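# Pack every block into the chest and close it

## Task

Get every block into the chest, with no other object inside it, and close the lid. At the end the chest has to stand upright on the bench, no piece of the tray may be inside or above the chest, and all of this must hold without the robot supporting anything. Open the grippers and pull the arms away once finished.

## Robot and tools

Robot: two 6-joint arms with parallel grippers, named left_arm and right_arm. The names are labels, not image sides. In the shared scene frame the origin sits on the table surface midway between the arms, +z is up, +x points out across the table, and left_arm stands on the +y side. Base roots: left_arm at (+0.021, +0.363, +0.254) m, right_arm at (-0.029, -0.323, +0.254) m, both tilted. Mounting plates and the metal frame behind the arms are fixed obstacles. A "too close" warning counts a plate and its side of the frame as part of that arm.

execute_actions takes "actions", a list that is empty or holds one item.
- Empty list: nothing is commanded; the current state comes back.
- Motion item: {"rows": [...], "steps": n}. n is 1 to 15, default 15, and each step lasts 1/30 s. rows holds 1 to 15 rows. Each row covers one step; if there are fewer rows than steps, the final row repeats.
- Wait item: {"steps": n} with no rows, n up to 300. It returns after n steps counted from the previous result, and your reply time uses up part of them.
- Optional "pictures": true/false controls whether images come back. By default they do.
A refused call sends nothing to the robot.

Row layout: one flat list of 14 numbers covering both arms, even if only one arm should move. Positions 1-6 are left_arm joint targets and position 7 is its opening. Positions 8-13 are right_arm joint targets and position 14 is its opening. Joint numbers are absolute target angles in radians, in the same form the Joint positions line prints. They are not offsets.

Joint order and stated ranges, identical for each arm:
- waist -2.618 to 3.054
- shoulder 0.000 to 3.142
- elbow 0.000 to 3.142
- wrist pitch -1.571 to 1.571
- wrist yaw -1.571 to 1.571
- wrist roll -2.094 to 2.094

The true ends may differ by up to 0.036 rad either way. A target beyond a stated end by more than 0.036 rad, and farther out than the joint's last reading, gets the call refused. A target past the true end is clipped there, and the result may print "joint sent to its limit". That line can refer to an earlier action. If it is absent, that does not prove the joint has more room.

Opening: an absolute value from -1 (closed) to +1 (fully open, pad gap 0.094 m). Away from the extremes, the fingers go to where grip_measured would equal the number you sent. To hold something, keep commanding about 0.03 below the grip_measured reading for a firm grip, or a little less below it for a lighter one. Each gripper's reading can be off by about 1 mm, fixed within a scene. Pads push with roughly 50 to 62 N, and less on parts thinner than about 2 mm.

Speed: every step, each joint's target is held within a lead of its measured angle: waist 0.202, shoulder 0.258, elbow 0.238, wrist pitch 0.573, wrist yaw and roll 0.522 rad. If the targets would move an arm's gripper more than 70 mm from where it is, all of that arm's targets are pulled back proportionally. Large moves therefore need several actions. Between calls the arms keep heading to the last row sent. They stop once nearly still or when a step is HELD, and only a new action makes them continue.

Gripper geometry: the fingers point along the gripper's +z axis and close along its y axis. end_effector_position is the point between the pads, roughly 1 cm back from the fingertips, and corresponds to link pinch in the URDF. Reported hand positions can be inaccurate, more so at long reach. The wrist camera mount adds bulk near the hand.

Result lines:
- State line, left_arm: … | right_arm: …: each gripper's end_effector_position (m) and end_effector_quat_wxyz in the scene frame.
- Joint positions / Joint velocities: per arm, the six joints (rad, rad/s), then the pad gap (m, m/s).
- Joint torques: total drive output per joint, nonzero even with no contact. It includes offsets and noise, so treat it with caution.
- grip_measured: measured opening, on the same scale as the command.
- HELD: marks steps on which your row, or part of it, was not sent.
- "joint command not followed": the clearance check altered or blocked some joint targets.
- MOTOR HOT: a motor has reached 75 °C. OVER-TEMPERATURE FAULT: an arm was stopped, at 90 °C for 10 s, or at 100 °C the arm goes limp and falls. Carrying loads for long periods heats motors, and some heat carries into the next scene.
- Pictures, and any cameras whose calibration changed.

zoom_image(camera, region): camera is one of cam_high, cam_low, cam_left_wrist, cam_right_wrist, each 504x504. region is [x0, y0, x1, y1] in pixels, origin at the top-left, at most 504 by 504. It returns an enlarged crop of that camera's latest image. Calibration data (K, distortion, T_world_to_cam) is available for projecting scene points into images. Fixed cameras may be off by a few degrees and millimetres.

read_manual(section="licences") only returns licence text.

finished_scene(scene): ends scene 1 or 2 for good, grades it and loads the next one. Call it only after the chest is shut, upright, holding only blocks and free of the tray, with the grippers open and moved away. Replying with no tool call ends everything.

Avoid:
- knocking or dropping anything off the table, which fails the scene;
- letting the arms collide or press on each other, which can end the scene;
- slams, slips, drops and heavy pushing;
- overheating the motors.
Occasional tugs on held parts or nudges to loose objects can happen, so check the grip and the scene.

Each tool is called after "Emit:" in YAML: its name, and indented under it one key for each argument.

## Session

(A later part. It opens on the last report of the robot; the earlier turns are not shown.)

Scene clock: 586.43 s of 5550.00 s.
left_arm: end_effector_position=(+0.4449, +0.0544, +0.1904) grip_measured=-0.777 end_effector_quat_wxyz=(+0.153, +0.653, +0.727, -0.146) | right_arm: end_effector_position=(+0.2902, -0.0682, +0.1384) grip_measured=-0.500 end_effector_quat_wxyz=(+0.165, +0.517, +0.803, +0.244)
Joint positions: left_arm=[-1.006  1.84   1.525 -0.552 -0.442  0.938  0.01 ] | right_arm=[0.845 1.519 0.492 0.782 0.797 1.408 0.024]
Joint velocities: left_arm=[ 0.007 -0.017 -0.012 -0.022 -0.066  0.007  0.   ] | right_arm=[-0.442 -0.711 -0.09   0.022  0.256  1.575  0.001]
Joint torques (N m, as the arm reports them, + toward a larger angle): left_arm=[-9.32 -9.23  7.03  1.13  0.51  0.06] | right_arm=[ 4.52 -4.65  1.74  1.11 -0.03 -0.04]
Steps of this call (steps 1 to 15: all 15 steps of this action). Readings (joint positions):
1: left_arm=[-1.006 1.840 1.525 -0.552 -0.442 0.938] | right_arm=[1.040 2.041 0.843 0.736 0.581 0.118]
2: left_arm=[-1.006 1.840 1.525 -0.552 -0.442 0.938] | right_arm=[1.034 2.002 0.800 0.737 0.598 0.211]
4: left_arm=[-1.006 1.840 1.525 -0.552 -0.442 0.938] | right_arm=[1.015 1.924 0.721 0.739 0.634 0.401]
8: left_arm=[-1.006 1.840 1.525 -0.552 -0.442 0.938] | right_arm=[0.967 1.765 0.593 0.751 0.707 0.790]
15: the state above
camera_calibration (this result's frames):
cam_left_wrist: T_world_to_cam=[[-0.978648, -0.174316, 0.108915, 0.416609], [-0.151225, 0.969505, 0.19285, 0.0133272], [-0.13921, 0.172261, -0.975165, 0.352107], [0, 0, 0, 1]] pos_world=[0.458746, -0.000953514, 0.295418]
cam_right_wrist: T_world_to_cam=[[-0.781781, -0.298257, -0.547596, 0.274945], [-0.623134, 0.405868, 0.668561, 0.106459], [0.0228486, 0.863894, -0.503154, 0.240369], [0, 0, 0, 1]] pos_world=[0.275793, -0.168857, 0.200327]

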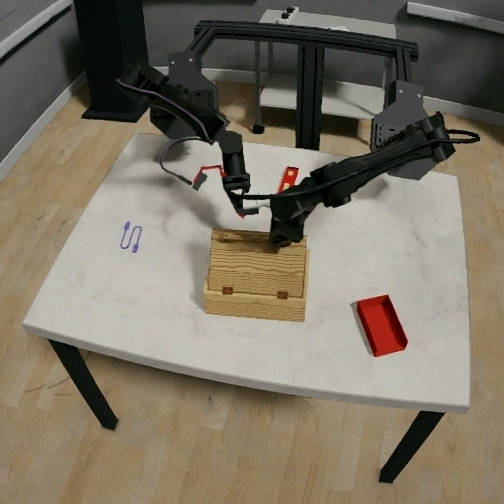

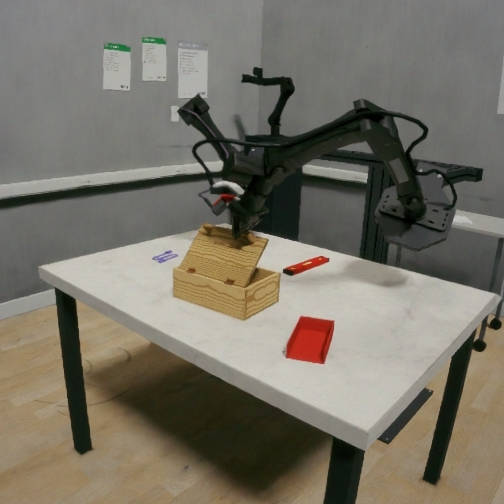

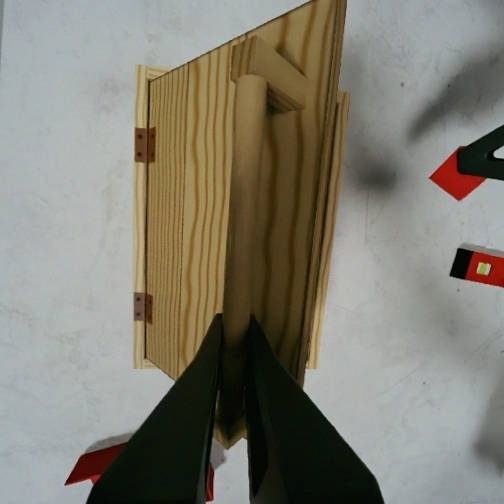

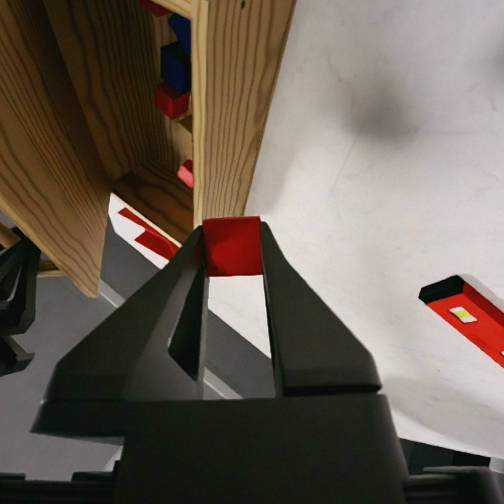

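Emit:
execute_actions:
  actions:
    - {"rows":[[-1.028,1.84,1.54,-0.52,-0.42,0.945,-0.79,0.81,1.495,0.52,0.76,0.8,1.64,-0.53],[-1.028,1.84,1.54,-0.52,-0.42,0.945,-0.79,0.795,1.5,0.55,0.73,0.785,1.64,-0.53],[-1.028,1.84,1.54,-0.52,-0.42,0.945,-0.79,0.78,1.505,0.58,0.71,0.77,1.64,-0.53],[-1.028,1.84,1.54,-0.52,-0.42,0.945,-0.79,0.765,1.51,0.61,0.69,0.75,1.64,-0.53],[-1.028,1.84,1.54,-0.52,-0.42,0.945,-0.79,0.75,1.515,0.64,0.67,0.73,1.64,-0.53],[-1.028,1.84,1.54,-0.52,-0.42,0.945,-0.79,0.735,1.52,0.67,0.65,0.71,1.63,-0.53],[-1.028,1.84,1.54,-0.52,-0.42,0.945,-0.79,0.72,1.527,0.7,0.63,0.69,1.63,-0.53],[-1.028,1.84,1.54,-0.52,-0.42,0.945,-0.79,0.705,1.535,0.73,0.61,0.67,1.62,-0.53],[-1.028,1.84,1.54,-0.52,-0.42,0.945,-0.79,0.69,1.543,0.76,0.6,0.65,1.62,-0.53],[-1.028,1.84,1.54,-0.52,-0.42,0.945,-0.79,0.675,1.55,0.78,0.59,0.63,1.62,-0.53],[-1.028,1.84,1.54,-0.52,-0.42,0.945,-0.79,0.66,1.565,0.8,0.59,0.61,1.62,-0.53],[-1.028,1.84,1.54,-0.52,-0.42,0.945,-0.79,0.64,1.593,0.822,0.6,0.59,1.62,-0.53],[-1.028,1.84,1.54,-0.52,-0.42,0.945,-0.79,0.625,1.615,0.837,0.615,0.57,1.62,-0.53],[-1.028,1.84,1.54,-0.52,-0.42,0.945,-0.79,0.61,1.64,0.853,0.63,0.55,1.62,-0.53],[-1.028,1.84,1.54,-0.52,-0.42,0.945,-0.79,0.594,1.665,0.87,0.64,0.53,1.62,-0.53]]}
  pictures: false

Emit:
execute_actions:
  actions:
    - {"rows":[[-1.028,1.84,1.54,-0.52,-0.42,0.945,-0.79,0.58,1.686,0.885,0.65,0.51,1.62,-0.53],[-1.028,1.84,1.54,-0.52,-0.42,0.945,-0.79,0.568,1.705,0.897,0.658,0.5,1.62,-0.53],[-1.028,1.84,1.54,-0.52,-0.42,0.945,-0.79,0.558,1.722,0.91,0.664,0.5,1.62,-0.53]],"steps":10}

Emit:
execute_actions:
  actions:
    - {"rows":[[-1.028,1.84,1.54,-0.52,-0.42,0.945,-0.79,0.558,1.722,0.91,0.664,0.5,1.62,-0.4],[-1.028,1.84,1.54,-0.52,-0.42,0.945,-0.79,0.558,1.722,0.91,0.664,0.5,1.62,-0.38],[-1.028,1.84,1.54,-0.52,-0.42,0.945,-0.79,0.558,1.722,0.91,0.664,0.5,1.62,-0.38],[-1.028,1.84,1.54,-0.52,-0.42,0.945,-0.79,0.565,1.71,0.885,0.65,0.53,1.6,-0.38],[-1.028,1.84,1.54,-0.52,-0.42,0.945,-0.79,0.575,1.695,0.87,0.64,0.56,1.6,-0.38],[-1.028,1.84,1.54,-0.52,-0.42,0.945,-0.79,0.59,1.675,0.85,0.63,0.58,1.6,-0.38],[-1.028,1.84,1.54,-0.52,-0.42,0.945,-0.79,0.605,1.65,0.83,0.62,0.6,1.6,-0.38],[-1.028,1.84,1.54,-0.52,-0.42,0.945,-0.79,0.62,1.625,0.81,0.615,0.62,1.6,-0.38],[-1.028,1.84,1.54,-0.52,-0.42,0.945,-0.79,0.64,1.6,0.79,0.61,0.64,1.6,-0.38],[-1.028,1.84,1.54,-0.52,-0.42,0.945,-0.79,0.66,1.575,0.77,0.605,0.66,1.6,-0.38],[-1.028,1.84,1.54,-0.52,-0.42,0.945,-0.79,0.68,1.55,0.745,0.605,0.68,1.6,-0.38],[-1.028,1.84,1.54,-0.52,-0.42,0.945,-0.79,0.7,1.52,0.72,0.61,0.7,1.6,-0.38],[-1.028,1.84,1.54,-0.52,-0.42,0.945,-0.79,0.715,1.49,0.69,0.61,0.72,1.6,-0.38],[-1.028,1.84,1.54,-0.52,-0.42,0.945,-0.79,0.725,1.46,0.65,0.61,0.74,1.6,-0.38],[-1.028,1.84,1.54,-0.52,-0.42,0.945,-0.79,0.73,1.43,0.61,0.61,0.76,1.6,-0.38]]}

Emit:
execute_actions:
  actions:
    - {"rows":[[-1.028,1.84,1.54,-0.52,-0.42,0.945,-0.79,0.72,1.4,0.57,0.6,0.76,1.6,-0.38],[-1.028,1.84,1.54,-0.52,-0.42,0.945,-0.79,0.7,1.37,0.53,0.58,0.76,1.6,-0.38],[-1.028,1.84,1.54,-0.52,-0.42,0.945,-0.79,0.68,1.34,0.49,0.56,0.76,1.6,-0.38],[-1.028,1.84,1.54,-0.52,-0.42,0.945,-0.79,0.66,1.31,0.45,0.54,0.75,1.6,-0.38],[-1.028,1.84,1.54,-0.52,-0.42,0.945,-0.79,0.63,1.28,0.41,0.52,0.74,1.6,-0.38],[-1.028,1.84,1.54,-0.52,-0.42,0.945,-0.79,0.6,1.25,0.38,0.5,0.72,1.6,-0.38],[-1.028,1.84,1.54,-0.52,-0.42,0.945,-0.79,0.57,1.22,0.35,0.48,0.7,1.6,-0.38],[-1.028,1.84,1.54,-0.52,-0.42,0.945,-0.79,0.54,1.2,0.33,0.46,0.68,1.6,-0.38],[-1.028,1.84,1.54,-0.52,-0.42,0.945,-0.79,0.51,1.2,0.31,0.44,0.66,1.6,-0.38],[-1.028,1.84,1.54,-0.52,-0.42,0.945,-0.79,0.5,1.2,0.3,0.4,0.6,1.6,-0.38]],"steps":12}
  pictures: false

Scene clock: 632.67 s of 5550.00 s.
left_arm: end_effector_position=(+0.4449, +0.0544, +0.1904) grip_measured=-0.777 end_effector_quat_wxyz=(+0.153, +0.653, +0.727, -0.146) | right_arm: end_effector_position=(+0.4065, -0.0613, +0.1203) grip_measured=-0.500 end_effector_quat_wxyz=(+0.156, +0.644, +0.692, +0.286)
Joint positions: left_arm=[-1.006  1.84   1.525 -0.552 -0.442  0.938  0.01 ] | right_arm=[0.623 1.602 0.834 0.652 0.615 1.633 0.023]
Joint velocities: left_arm=[ 0.007  0.012 -0.002  0.051  0.022  0.051 -0.001] | right_arm=[-0.462  0.676  0.51   0.051 -0.52  -0.037 -0.   ]
Joint torques (N m, as the arm reports them, + toward a larger angle): left_arm=[-9.32 -9.19  7.    1.13  0.5   0.07] | right_arm=[ 4.   -5.1   4.21  1.   -0.1  -0.09]
Steps of this call (steps 1 to 30: the robot went on to your last target; steps 31 to 100: nothing new was sent; then 42.40 s passed at rest; steps 101 to 115: all 15 steps of this action). Readings (joint positions):
101: left_arm=[-1.006 1.840 1.525 -0.552 -0.442 0.938] | right_arm=[0.822 1.478 0.490 0.798 0.821 1.639]
102: left_arm=[-1.006 1.840 1.525 -0.552 -0.442 0.938] | right_arm=[0.817 1.479 0.496 0.787 0.815 1.639]
104: left_arm=[-1.006 1.840 1.525 -0.552 -0.442 0.938] | right_arm=[0.794 1.493 0.531 0.754 0.798 1.640]
108: left_arm=[-1.006 1.840 1.525 -0.552 -0.442 0.938] | right_arm=[0.733 1.520 0.653 0.686 0.741 1.638]
115: the state above

Scene clock: 633.00 s of 5550.00 s.
left_arm: end_effector_position=(+0.4448, +0.0543, +0.1904) grip_measured=-0.777 end_effector_quat_wxyz=(+0.153, +0.653, +0.727, -0.146) | right_arm: end_effector_position=(+0.3993, -0.0572, +0.0742) grip_measured=-0.500 end_effector_quat_wxyz=(+0.130, +0.634, +0.713, +0.269)
Joint positions: left_arm=[-1.006  1.84   1.525 -0.552 -0.441  0.938  0.01 ] | right_arm=[0.554 1.729 0.885 0.659 0.518 1.631 0.023]
Joint velocities: left_arm=[-0.012 -0.002 -0.017  0.066 -0.066 -0.022  0.001] | right_arm=[ 0.007 -0.007 -0.002  0.022 -0.11   0.022 -0.001]
Joint torques (N m, as the arm reports them, + toward a larger angle): left_arm=[-9.39 -9.15  7.04  1.14  0.51  0.06] | right_arm=[ 4.95 -7.6   5.28  1.23 -0.17 -0.14]
Steps of this call (steps 1 to 10: all 10 steps of this action). Readings (joint positions):
1: left_arm=[-1.006 1.840 1.525 -0.552 -0.442 0.938] | right_arm=[0.607 1.626 0.850 0.655 0.596 1.632]
2: left_arm=[-1.006 1.840 1.525 -0.552 -0.442 0.938] | right_arm=[0.592 1.651 0.864 0.657 0.578 1.632]
4: left_arm=[-1.006 1.840 1.525 -0.552 -0.442 0.938] | right_arm=[0.567 1.697 0.883 0.658 0.551 1.632]
8: left_arm=[-1.006 1.840 1.525 -0.552 -0.442 0.938] | right_arm=[0.554 1.729 0.885 0.656 0.526 1.631]
10: the state above
camera_calibration (this result's frames):
cam_left_wrist: T_world_to_cam=[[-0.978722, -0.173854, 0.108984, 0.416558], [-0.150799, 0.969632, 0.192545, 0.0132313], [-0.13915, 0.172013, -0.975217, 0.352131], [0, 0, 0, 1]] pos_world=[0.458689, -0.000980151, 0.295458]
cam_right_wrist: T_world_to_cam=[[-0.852241, -0.000200274, -0.523149, 0.371669], [-0.471557, 0.433318, 0.76803, 0.146516], [0.226536, 0.901241, -0.369386, 0.106947], [0, 0, 0, 1]] pos_world=[0.361615, -0.159799, 0.121415]

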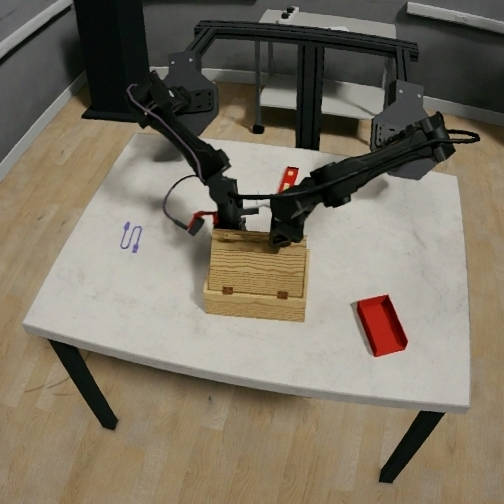

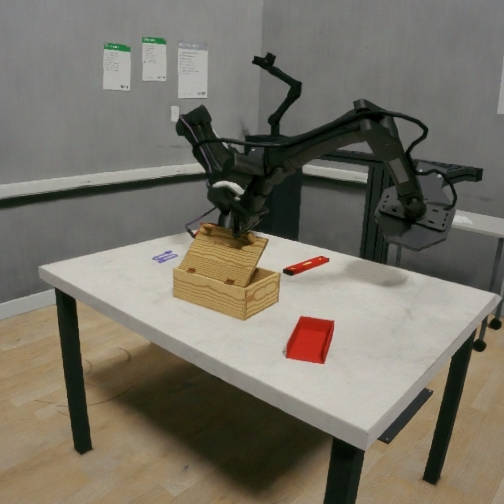

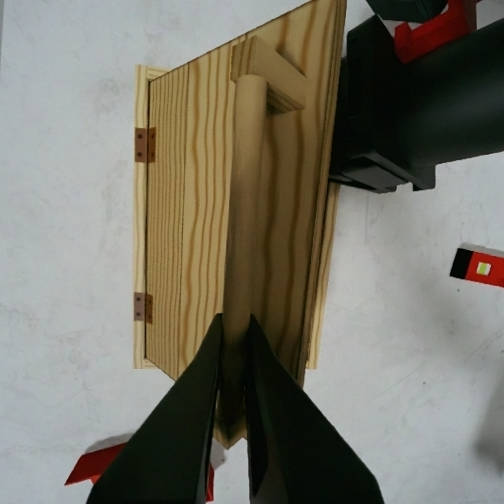

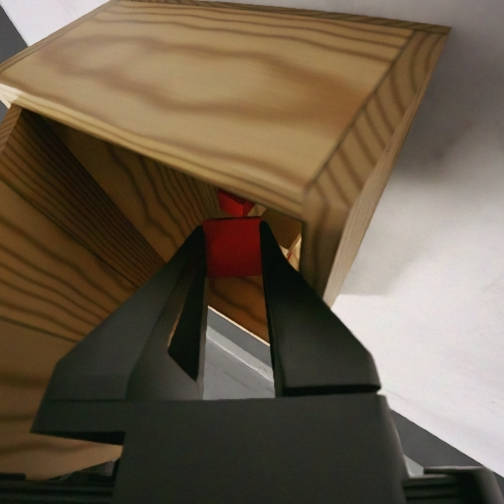

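Scene clock: 633.50 s of 5550.00 s.
left_arm: end_effector_position=(+0.4448, +0.0543, +0.1904) grip_measured=-0.777 end_effector_quat_wxyz=(+0.153, +0.653, +0.727, -0.146) | right_arm: end_effector_position=(+0.3641, -0.0649, +0.1387) grip_measured=-0.381 end_effector_quat_wxyz=(+0.141, +0.620, +0.720, +0.278)
Joint positions: left_arm=[-1.006  1.84   1.525 -0.552 -0.441  0.939  0.01 ] | right_arm=[0.705 1.495 0.693 0.631 0.662 1.613 0.029]
Joint velocities: left_arm=[-0.012 -0.012 -0.002 -0.022  0.007 -0.007  0.001] | right_arm=[ 0.388 -0.94  -0.921 -0.066  0.505  0.037 -0.   ]
Joint torques (N m, as the arm reports them, + toward a larger angle): left_arm=[-9.38 -9.16  7.    1.14  0.5   0.07] | right_arm=[ 4.14 -6.13  1.8   0.97  0.24 -0.14]
Steps of this call (steps 1 to 15: all 15 steps of this action). Readings (joint positions):
1: left_arm=[-1.006 1.840 1.525 -0.552 -0.441 0.938] | right_arm=[0.554 1.729 0.885 0.659 0.517 1.631]
2: left_arm=[-1.006 1.840 1.525 -0.552 -0.441 0.939] | right_arm=[0.554 1.729 0.885 0.662 0.514 1.631]
4: left_arm=[-1.006 1.840 1.525 -0.552 -0.441 0.939] | right_arm=[0.554 1.729 0.887 0.663 0.513 1.628]
8: left_arm=[-1.006 1.840 1.525 -0.552 -0.441 0.939] | right_arm=[0.571 1.692 0.858 0.648 0.550 1.618]
15: the state above
camera_calibration (this result's frames):
cam_left_wrist: T_world_to_cam=[[-0.9788, -0.173516, 0.108829, 0.416604], [-0.150492, 0.969682, 0.192533, 0.0130944], [-0.138937, 0.172073, -0.975237, 0.352036], [0, 0, 0, 1]] pos_world=[0.458653, -0.000986213, 0.295459]
cam_right_wrist: T_world_to_cam=[[-0.834349, -0.0261589, -0.550616, 0.371097], [-0.507418, 0.426729, 0.748618, 0.0989878], [0.215381, 0.904001, -0.369314, 0.149925], [0, 0, 0, 1]] pos_world=[0.327561, -0.168066, 0.185597]

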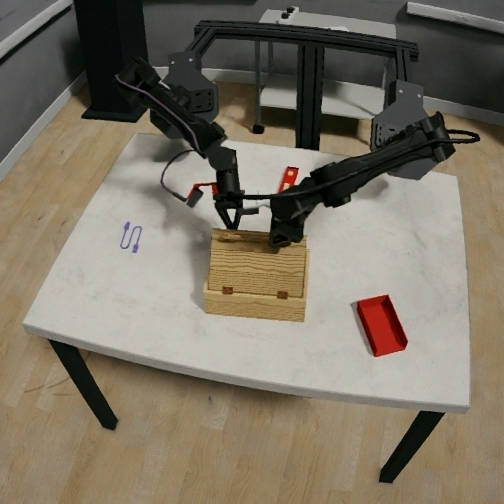

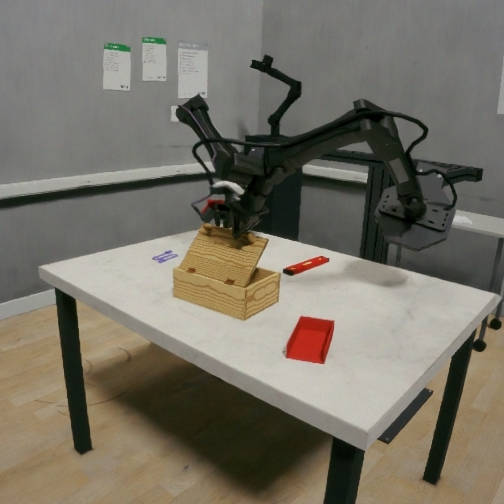

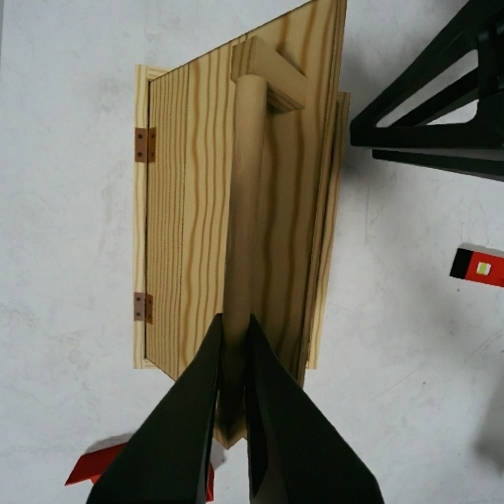

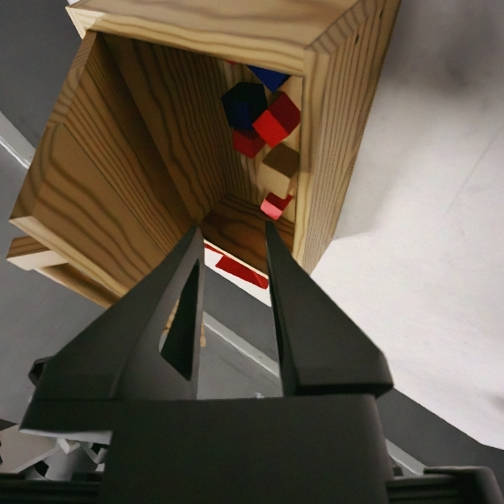

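Scene clock: 633.90 s of 5550.00 s.
left_arm: end_effector_position=(+0.4448, +0.0543, +0.1904) grip_measured=-0.777 end_effector_quat_wxyz=(+0.153, +0.653, +0.727, -0.146) | right_arm: end_effector_position=(+0.2721, -0.2031, +0.1026) grip_measured=-0.381 end_effector_quat_wxyz=(+0.153, +0.614, +0.765, +0.119)
Joint positions: left_arm=[-1.006  1.84   1.525 -0.552 -0.441  0.939  0.01 ] | right_arm=[0.507 1.217 0.312 0.466 0.661 1.612 0.029]
Joint velocities: left_arm=[ 0.002  0.002 -0.002 -0.081 -0.037 -0.066  0.001] | right_arm=[-0.115  0.012 -0.203 -0.462 -0.344 -0.051 -0.   ]
Joint torques (N m, as the arm reports them, + toward a larger angle): left_arm=[-9.33 -9.16  7.03  1.12  0.49  0.06] | right_arm=[ 1.84 -5.12  2.92  0.97 -0.1  -0.13]
Steps of this call (steps 1 to 12: all 12 steps of this action). Readings (joint positions):
1: left_arm=[-1.006 1.840 1.525 -0.552 -0.441 0.939] | right_arm=[0.713 1.462 0.658 0.631 0.675 1.613]
2: left_arm=[-1.006 1.840 1.525 -0.552 -0.441 0.939] | right_arm=[0.714 1.430 0.620 0.630 0.686 1.612]
4: left_arm=[-1.006 1.840 1.525 -0.552 -0.441 0.939] | right_arm=[0.696 1.368 0.540 0.616 0.702 1.612]
8: left_arm=[-1.006 1.840 1.525 -0.552 -0.441 0.939] | right_arm=[0.592 1.257 0.386 0.548 0.702 1.612]
12: the state above

Emit:
execute_actions:
  actions:
    - {"rows":[[-1.028,1.835,1.51,-0.52,-0.42,0.945,-0.79,0.5,1.2,0.3,0.4,0.6,1.6,-0.38],[-1.028,1.835,1.495,-0.505,-0.42,0.945,-0.79,0.5,1.2,0.3,0.4,0.6,1.6,-0.38],[-1.028,1.835,1.48,-0.49,-0.42,0.945,-0.79,0.5,1.2,0.3,0.4,0.6,1.6,-0.38],[-1.028,1.835,1.465,-0.475,-0.42,0.945,-0.79,0.5,1.2,0.3,0.4,0.6,1.6,-0.38],[-1.028,1.835,1.45,-0.46,-0.42,0.945,-0.79,0.5,1.2,0.3,0.4,0.6,1.6,-0.38],[-1.028,1.835,1.435,-0.445,-0.42,0.945,-0.79,0.5,1.2,0.3,0.4,0.6,1.6,-0.38],[-1.028,1.835,1.42,-0.425,-0.42,0.945,-0.79,0.5,1.2,0.3,0.4,0.6,1.6,-0.38],[-1.028,1.835,1.405,-0.405,-0.42,0.945,-0.79,0.5,1.2,0.3,0.4,0.6,1.6,-0.38],[-1.028,1.835,1.39,-0.385,-0.42,0.945,-0.79,0.5,1.2,0.3,0.4,0.6,1.6,-0.38],[-1.028,1.835,1.375,-0.365,-0.42,0.945,-0.79,0.5,1.2,0.3,0.4,0.6,1.6,-0.38],[-1.028,1.835,1.36,-0.35,-0.42,0.945,-0.79,0.5,1.2,0.3,0.4,0.6,1.6,-0.38],[-1.028,1.835,1.345,-0.335,-0.42,0.945,-0.79,0.5,1.2,0.3,0.4,0.6,1.6,-0.38],[-1.027,1.837,1.33,-0.32,-0.42,0.945,-0.79,0.5,1.2,0.3,0.4,0.6,1.6,-0.38],[-1.025,1.84,1.32,-0.305,-0.42,0.945,-0.79,0.5,1.2,0.3,0.4,0.6,1.6,-0.38],[-1.023,1.843,1.31,-0.29,-0.42,0.95,-0.79,0.5,1.2,0.3,0.4,0.6,1.6,-0.38]]}
  pictures: false

Emit:
execute_actions:
  actions:
    - {"rows":[[-1.02,1.849,1.295,-0.27,-0.417,0.953,-0.79,0.5,1.2,0.3,0.4,0.6,1.6,-0.38],[-1.017,1.855,1.28,-0.25,-0.414,0.956,-0.79,0.5,1.2,0.3,0.4,0.6,1.6,-0.38],[-1.014,1.861,1.267,-0.23,-0.411,0.959,-0.79,0.5,1.2,0.3,0.4,0.6,1.6,-0.38],[-1.01,1.867,1.254,-0.21,-0.408,0.962,-0.79,0.5,1.2,0.3,0.4,0.6,1.6,-0.38],[-1.006,1.873,1.242,-0.19,-0.405,0.965,-0.79,0.5,1.2,0.3,0.4,0.6,1.6,-0.38],[-1.002,1.879,1.23,-0.175,-0.402,0.968,-0.79,0.5,1.2,0.3,0.4,0.6,1.6,-0.38],[-0.998,1.886,1.22,-0.16,-0.399,0.972,-0.79,0.5,1.2,0.3,0.4,0.6,1.6,-0.38],[-0.993,1.893,1.211,-0.143,-0.396,0.976,-0.79,0.5,1.2,0.3,0.4,0.6,1.6,-0.38],[-0.988,1.9,1.203,-0.126,-0.393,0.98,-0.79,0.5,1.2,0.3,0.4,0.6,1.6,-0.38],[-0.983,1.907,1.196,-0.11,-0.39,0.984,-0.79,0.5,1.2,0.3,0.4,0.6,1.6,-0.38],[-0.978,1.914,1.19,-0.093,-0.387,0.988,-0.79,0.5,1.2,0.3,0.4,0.6,1.6,-0.38],[-0.973,1.921,1.184,-0.076,-0.384,0.992,-0.79,0.5,1.2,0.3,0.4,0.6,1.6,-0.38],[-0.968,1.928,1.179,-0.06,-0.381,0.996,-0.79,0.5,1.2,0.3,0.4,0.6,1.6,-0.38],[-0.964,1.934,1.175,-0.047,-0.378,1.0,-0.79,0.5,1.2,0.3,0.4,0.6,1.6,-0.38],[-0.96,1.94,1.172,-0.035,-0.375,1.0,-0.79,0.5,1.2,0.3,0.4,0.6,1.6,-0.38]]}
  pictures: false

Emit:
execute_actions:
  actions:
    - {"steps":10}

Emit:
zoom_image:
  camera: "cam_low"
  region: [170, 210, 290, 330]

Scene clock: 670.23 s of 5550.00 s.
left_arm: end_effector_position=(+0.4137, +0.0482, +0.1641) grip_measured=-0.777 end_effector_quat_wxyz=(+0.158, +0.653, +0.726, -0.144) | right_arm: end_effector_position=(+0.2573, -0.1974, +0.0971) grip_measured=-0.381 end_effector_quat_wxyz=(+0.119, +0.601, +0.782, +0.115)
Joint positions: left_arm=[-1.006  1.84   1.353 -0.367 -0.443  0.947  0.01 ] | right_arm=[0.504 1.217 0.306 0.417 0.601 1.61  0.029]
Joint velocities: left_arm=[-0.007 -0.007 -0.339  0.491 -0.037  0.095  0.   ] | right_arm=[ 0.002  0.007 -0.007  0.037  0.037  0.007 -0.001]
Joint torques (N m, as the arm reports them, + toward a larger angle): left_arm=[-8.86 -8.5   3.54  0.86  0.53 -0.04] | right_arm=[ 1.36 -4.95  2.12  0.68 -0.01 -0.09]
Steps of this call (steps 1 to 30: the robot went on to your last target; steps 31 to 100: nothing new was sent; then 32.50 s passed at rest; steps 101 to 115: all 15 steps of this action). Readings (joint positions):
101: left_arm=[-1.006 1.840 1.525 -0.552 -0.441 0.939] | right_arm=[0.504 1.217 0.306 0.417 0.601 1.610]
102: left_arm=[-1.006 1.840 1.523 -0.550 -0.441 0.939] | right_arm=[0.504 1.217 0.306 0.417 0.601 1.610]
104: left_arm=[-1.006 1.840 1.508 -0.537 -0.441 0.939] | right_arm=[0.504 1.217 0.306 0.417 0.601 1.610]
108: left_arm=[-1.006 1.840 1.456 -0.489 -0.440 0.941] | right_arm=[0.504 1.217 0.306 0.417 0.601 1.610]
115: the state above

Scene clock: 670.73 s of 5550.00 s.
left_arm: end_effector_position=(+0.3840, +0.0431, +0.1134) grip_measured=-0.778 end_effector_quat_wxyz=(+0.164, +0.651, +0.728, -0.138) | right_arm: end_effector_position=(+0.2573, -0.1974, +0.0971) grip_measured=-0.381 end_effector_quat_wxyz=(+0.118, +0.601, +0.782, +0.115)
Joint positions: left_arm=[-0.962  1.916  1.201 -0.108 -0.423  0.988  0.01 ] | right_arm=[0.504 1.217 0.306 0.416 0.601 1.61  0.029]
Joint velocities: left_arm=[ 0.125  0.203 -0.139  0.418  0.081  0.066  0.001] | right_arm=[-0.002 -0.027  0.012 -0.037 -0.007  0.022  0.002]
Joint torques (N m, as the arm reports them, + toward a larger angle): left_arm=[-8.08 -7.76  2.78  0.97  0.67 -0.03] | right_arm=[ 1.36 -5.07  2.04  0.67  0.02 -0.12]
Steps of this call (steps 1 to 15: all 15 steps of this action). Readings (joint positions):
1: left_arm=[-1.006 1.840 1.341 -0.350 -0.443 0.949] | right_arm=[0.504 1.217 0.306 0.417 0.601 1.610]
2: left_arm=[-1.006 1.840 1.328 -0.332 -0.444 0.951] | right_arm=[0.504 1.217 0.306 0.417 0.601 1.610]
4: left_arm=[-1.006 1.840 1.302 -0.294 -0.444 0.956] | right_arm=[0.504 1.217 0.306 0.417 0.601 1.610]
8: left_arm=[-0.998 1.855 1.256 -0.224 -0.443 0.967] | right_arm=[0.504 1.217 0.306 0.417 0.601 1.610]
15: the state above

Scene clock: 671.07 s of 5550.00 s.
left_arm: end_effector_position=(+0.3825, +0.0421, +0.1063) grip_measured=-0.778 end_effector_quat_wxyz=(+0.167, +0.650, +0.728, -0.138) | right_arm: end_effector_position=(+0.2573, -0.1974, +0.0971) grip_measured=-0.381 end_effector_quat_wxyz=(+0.118, +0.601, +0.782, +0.115)
Joint positions: left_arm=[-0.951  1.931  1.19  -0.072 -0.414  0.999  0.01 ] | right_arm=[0.504 1.217 0.306 0.416 0.601 1.61  0.029]
Joint velocities: left_arm=[-0.007  0.002  0.012  0.051 -0.007 -0.007 -0.001] | right_arm=[-0.012 -0.007  0.002 -0.081  0.051  0.066 -0.001]
Joint torques (N m, as the arm reports them, + toward a larger angle): left_arm=[-8.24 -8.09  2.92  1.22  0.71  0.  ] | right_arm=[ 1.35 -4.95  2.14  0.67  0.01 -0.12]
Steps of this call (steps 1 to 10: the robot went on to your last target). Readings (joint positions):
1: left_arm=[-0.958 1.923 1.197 -0.096 -0.420 0.991] | right_arm=[0.504 1.217 0.306 0.416 0.601 1.610]
2: left_arm=[-0.954 1.928 1.195 -0.087 -0.418 0.994] | right_arm=[0.504 1.217 0.306 0.416 0.601 1.610]
4: left_arm=[-0.951 1.931 1.192 -0.078 -0.416 0.997] | right_arm=[0.504 1.217 0.306 0.416 0.601 1.610]
8: left_arm=[-0.951 1.931 1.190 -0.073 -0.414 0.999] | right_arm=[0.504 1.217 0.306 0.416 0.601 1.610]
10: the state above
camera_calibration (this result's frames):
cam_left_wrist: T_world_to_cam=[[-0.979357, -0.185144, 0.0811234, 0.366268], [-0.168202, 0.969009, 0.180912, 0.0398643], [-0.112104, 0.163533, -0.980148, 0.254049], [0, 0, 0, 1]] pos_world=[0.393893, -0.0123619, 0.21208]
cam_right_wrist: T_world_to_cam=[[-0.931017, -0.198474, -0.306294, 0.222679], [-0.363494, 0.57978, 0.729196, 0.127603], [0.0328569, 0.79023, -0.611929, 0.325466], [0, 0, 0, 1]] pos_world=[0.243007, -0.286979, 0.174319]

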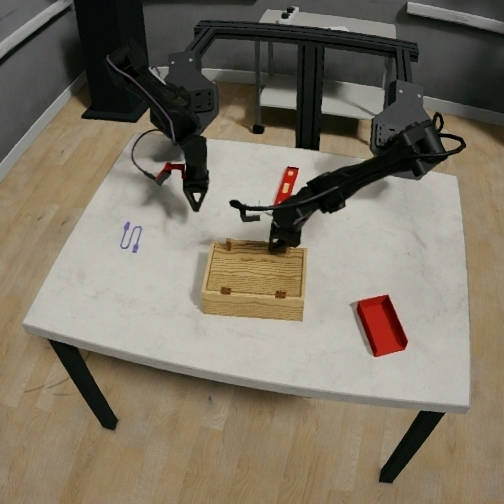

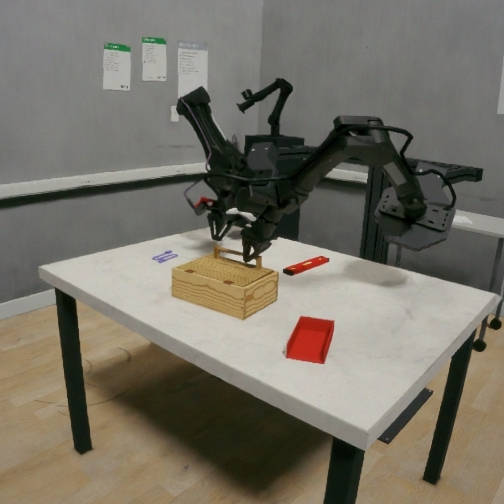

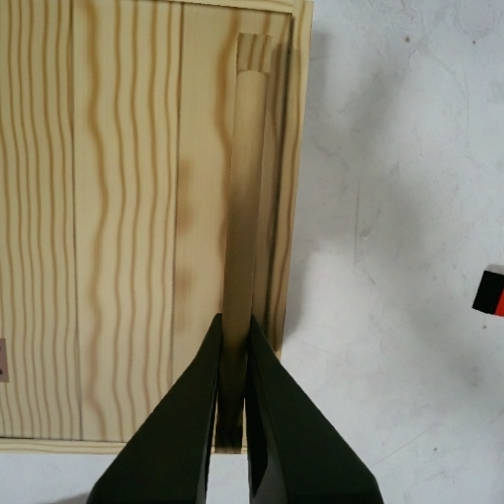

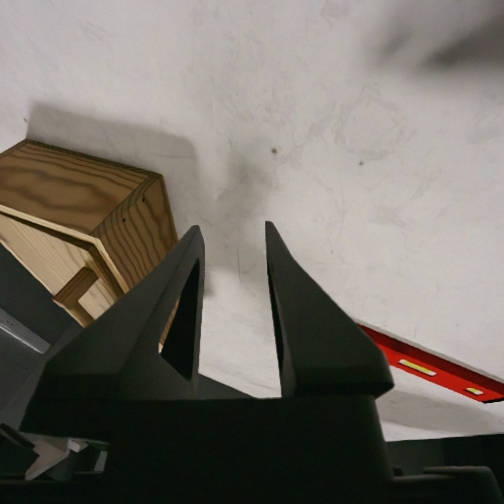

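Region (170, 210, 290, 330) of cam_low's 504x504 image, scaled by 4.200, with more detail than that image has.

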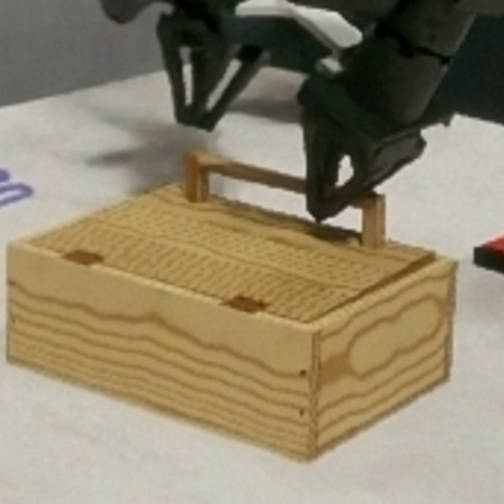

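Lower 6 mm more, release, lift away.

Emit:
execute_actions:
  actions:
    - {"rows":[[-0.954,1.947,1.17,-0.028,-0.375,1.005,-0.79,0.5,1.2,0.3,0.4,0.6,1.6,-0.38],[-0.947,1.954,1.168,-0.02,-0.372,1.01,-0.79,0.5,1.2,0.3,0.4,0.6,1.6,-0.38],[-0.947,1.954,1.168,-0.02,-0.372,1.01,-0.79,0.5,1.2,0.3,0.4,0.6,1.6,-0.38],[-0.947,1.954,1.168,-0.02,-0.372,1.01,-0.79,0.5,1.2,0.3,0.4,0.6,1.6,-0.38],[-0.947,1.954,1.168,-0.02,-0.372,1.01,-0.79,0.5,1.2,0.3,0.4,0.6,1.6,-0.38],[-0.947,1.954,1.168,-0.02,-0.372,1.01,-0.79,0.5,1.2,0.3,0.4,0.6,1.6,-0.38],[-0.947,1.954,1.168,-0.02,-0.372,1.01,-0.79,0.5,1.2,0.3,0.4,0.6,1.6,-0.38],[-0.947,1.954,1.168,-0.04,-0.38,1.01,-0.6,0.5,1.2,0.3,0.4,0.6,1.6,-0.38],[-0.95,1.94,1.18,-0.05,-0.39,1.01,-0.3,0.5,1.2,0.3,0.4,0.6,1.6,-0.38],[-0.96,1.92,1.19,-0.07,-0.4,1.0,0,0.5,1.2,0.3,0.4,0.6,1.6,-0.38],[-0.98,1.9,1.19,-0.1,-0.41,0.99,0,0.5,1.2,0.3,0.4,0.6,1.6,-0.38],[-1.0,1.88,1.19,-0.13,-0.42,0.97,0,0.5,1.2,0.3,0.4,0.6,1.6,-0.38],[-1.02,1.855,1.19,-0.16,-0.43,0.96,0,0.5,1.2,0.3,0.4,0.6,1.6,-0.38],[-1.04,1.83,1.19,-0.19,-0.44,0.95,0,0.5,1.2,0.3,0.4,0.6,1.6,-0.38],[-1.06,1.8,1.19,-0.22,-0.45,0.94,0,0.5,1.2,0.3,0.4,0.6,1.6,-0.38]]}
  pictures: false

Emit:
execute_actions:
  actions:
    - {"rows":[[-1.07,1.76,1.17,-0.24,-0.46,0.94,0,0.5,1.2,0.3,0.4,0.6,1.6,-0.38],[-1.08,1.72,1.14,-0.26,-0.47,0.94,0,0.5,1.2,0.3,0.4,0.6,1.6,-0.38],[-1.08,1.67,1.11,-0.28,-0.48,0.94,0,0.5,1.2,0.3,0.4,0.6,1.6,-0.38],[-1.08,1.62,1.07,-0.29,-0.49,0.94,0,0.5,1.2,0.3,0.4,0.6,1.6,-0.38],[-1.08,1.57,1.03,-0.3,-0.5,0.94,0,0.5,1.2,0.3,0.4,0.6,1.6,-0.38],[-1.08,1.52,0.98,-0.3,-0.5,0.94,0,0.5,1.2,0.3,0.4,0.6,1.6,-0.38],[-1.07,1.47,0.93,-0.3,-0.5,0.94,0,0.5,1.2,0.3,0.4,0.6,1.6,-0.38],[-1.06,1.42,0.88,-0.3,-0.5,0.94,0,0.5,1.2,0.3,0.4,0.6,1.6,-0.38],[-1.05,1.37,0.83,-0.3,-0.5,0.94,0,0.5,1.2,0.3,0.4,0.6,1.6,-0.38],[-1.04,1.32,0.78,-0.3,-0.5,0.94,0,0.5,1.2,0.3,0.4,0.6,1.6,-0.38],[-1.03,1.27,0.73,-0.3,-0.5,0.94,0,0.5,1.2,0.3,0.4,0.6,1.6,-0.38],[-1.02,1.23,0.68,-0.3,-0.5,0.94,0,0.5,1.2,0.3,0.4,0.6,1.6,-0.38],[-1.01,1.2,0.64,-0.3,-0.5,0.94,0,0.5,1.2,0.3,0.4,0.6,1.6,-0.38],[-1.0,1.18,0.6,-0.3,-0.5,0.94,0,0.5,1.2,0.3,0.4,0.6,1.6,-0.38]]}

Emit:
zoom_image:
  camera: "cam_low"
  region: [170, 210, 290, 330]

Scene clock: 699.53 s of 5550.00 s.
left_arm: end_effector_position=(+0.3788, +0.0436, +0.1224) grip_measured=-0.002 end_effector_quat_wxyz=(+0.161, +0.655, +0.724, -0.140) | right_arm: end_effector_position=(+0.2573, -0.1974, +0.0971) grip_measured=-0.381 end_effector_quat_wxyz=(+0.118, +0.601, +0.782, +0.115)
Joint positions: left_arm=[-0.981  1.894  1.19  -0.135 -0.431  0.979  0.047] | right_arm=[0.504 1.217 0.306 0.416 0.601 1.61  0.029]
Joint velocities: left_arm=[-0.505 -0.628 -0.012 -0.711 -0.212 -0.227  0.001] | right_arm=[ 0.002 -0.022 -0.007  0.007 -0.022 -0.007 -0.   ]
Joint torques (N m, as the arm reports them, + toward a larger angle): left_arm=[-11.69 -13.89   4.6    1.02   0.38  -0.07] | right_arm=[ 1.31 -4.93  2.08  0.67  0.02 -0.09]
Steps of this call (steps 1 to 30: the robot went on to your last target; steps 31 to 100: nothing new was sent; then 24.63 s passed at rest; steps 101 to 115: all 15 steps of this action). Readings (joint positions):
101: left_arm=[-0.951 1.931 1.190 -0.072 -0.414 0.999] | right_arm=[0.504 1.217 0.306 0.416 0.601 1.610]
102: left_arm=[-0.951 1.931 1.190 -0.071 -0.413 1.000] | right_arm=[0.504 1.217 0.306 0.416 0.601 1.610]
104: left_arm=[-0.948 1.934 1.190 -0.067 -0.409 1.003] | right_arm=[0.504 1.217 0.306 0.416 0.601 1.610]
108: left_arm=[-0.944 1.941 1.190 -0.061 -0.407 1.006] | right_arm=[0.504 1.217 0.306 0.416 0.601 1.610]
115: the state above

Scene clock: 700.03 s of 5550.00 s.
left_arm: end_effector_position=(+0.3188, +0.1822, +0.1909) grip_measured=-0.002 end_effector_quat_wxyz=(+0.164, +0.646, +0.737, -0.115) | right_arm: end_effector_position=(+0.2573, -0.1974, +0.0971) grip_measured=-0.381 end_effector_quat_wxyz=(+0.118, +0.601, +0.782, +0.115)
Joint positions: left_arm=[-1.007  1.212  0.658 -0.27  -0.5    0.947  0.047] | right_arm=[0.504 1.217 0.306 0.416 0.601 1.61  0.029]
Joint velocities: left_arm=[ 0.212 -0.466 -0.999 -0.359 -0.081 -0.007 -0.001] | right_arm=[ 0.007 -0.012  0.002 -0.051 -0.037  0.007 -0.   ]
Joint torques (N m, as the arm reports them, + toward a larger angle): left_arm=[-3.64 -4.33  5.55  1.19  0.35 -0.08] | right_arm=[ 1.29 -5.06  1.99  0.69 -0.02 -0.09]
Steps of this call (steps 1 to 15: all 15 steps of this action). Readings (joint positions):
1: left_arm=[-1.000 1.868 1.189 -0.158 -0.437 0.973] | right_arm=[0.504 1.217 0.306 0.416 0.601 1.610]
2: left_arm=[-1.021 1.834 1.181 -0.175 -0.442 0.967] | right_arm=[0.504 1.217 0.306 0.416 0.601 1.610]
4: left_arm=[-1.056 1.741 1.144 -0.202 -0.452 0.960] | right_arm=[0.504 1.217 0.306 0.416 0.601 1.610]
8: left_arm=[-1.068 1.510 0.997 -0.229 -0.477 0.952] | right_arm=[0.504 1.217 0.306 0.416 0.601 1.610]
15: the state above
camera_calibration (this result's frames):
cam_left_wrist: T_world_to_cam=[[-0.976, -0.21162, 0.051391, 0.332341], [-0.196275, 0.957047, 0.213393, -0.117044], [-0.094342, 0.198185, -0.975614, 0.294069], [0, 0, 0, 1]] pos_world=[0.329135, 0.124067, 0.294794]
cam_right_wrist: T_world_to_cam=[[-0.931017, -0.198474, -0.306294, 0.222679], [-0.363494, 0.57978, 0.729196, 0.127603], [0.0328569, 0.79023, -0.611929, 0.325466], [0, 0, 0, 1]] pos_world=[0.243007, -0.286979, 0.174319]

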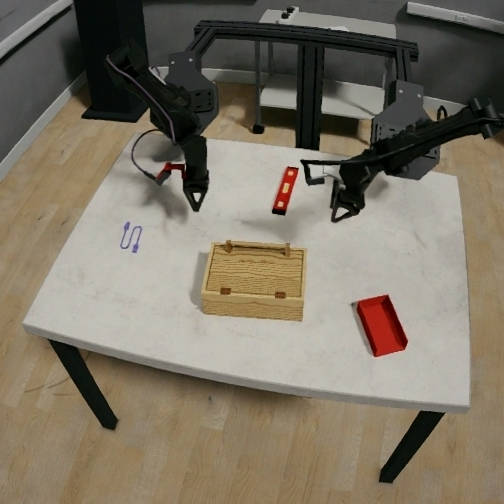

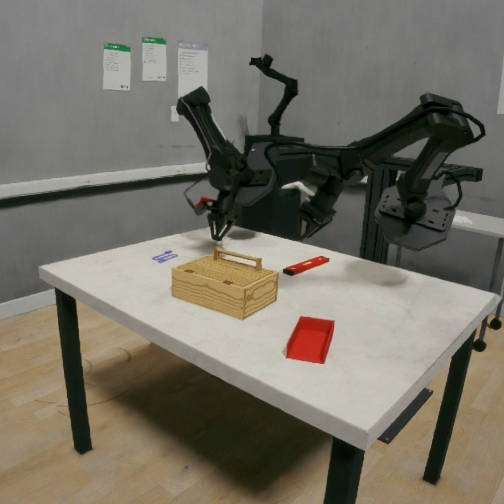

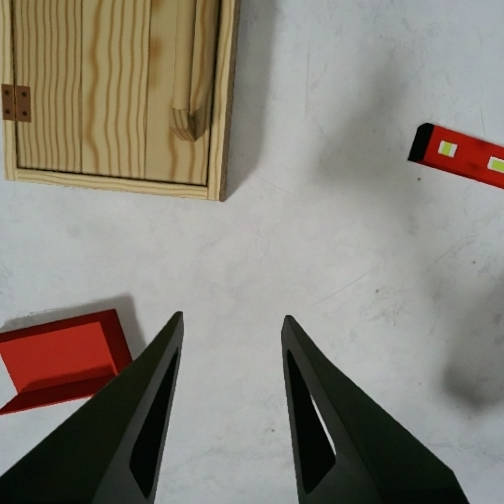

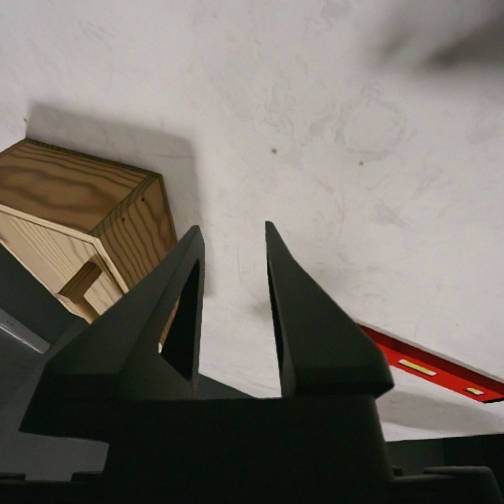

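Region (170, 210, 290, 330) of cam_low's 504x504 image, scaled by 4.200, with more detail than that image has.

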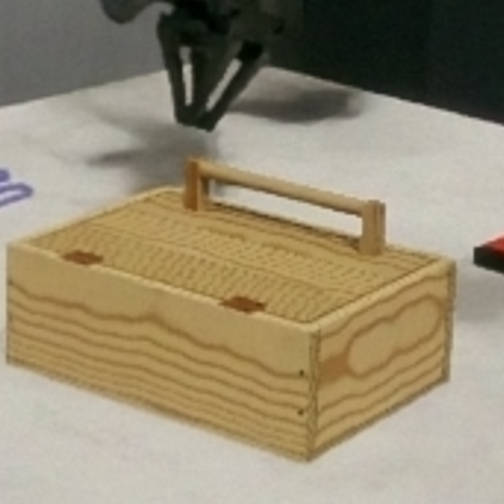

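Emit:
finished_scene:
  scene: 1

The scene is finished: the task was done.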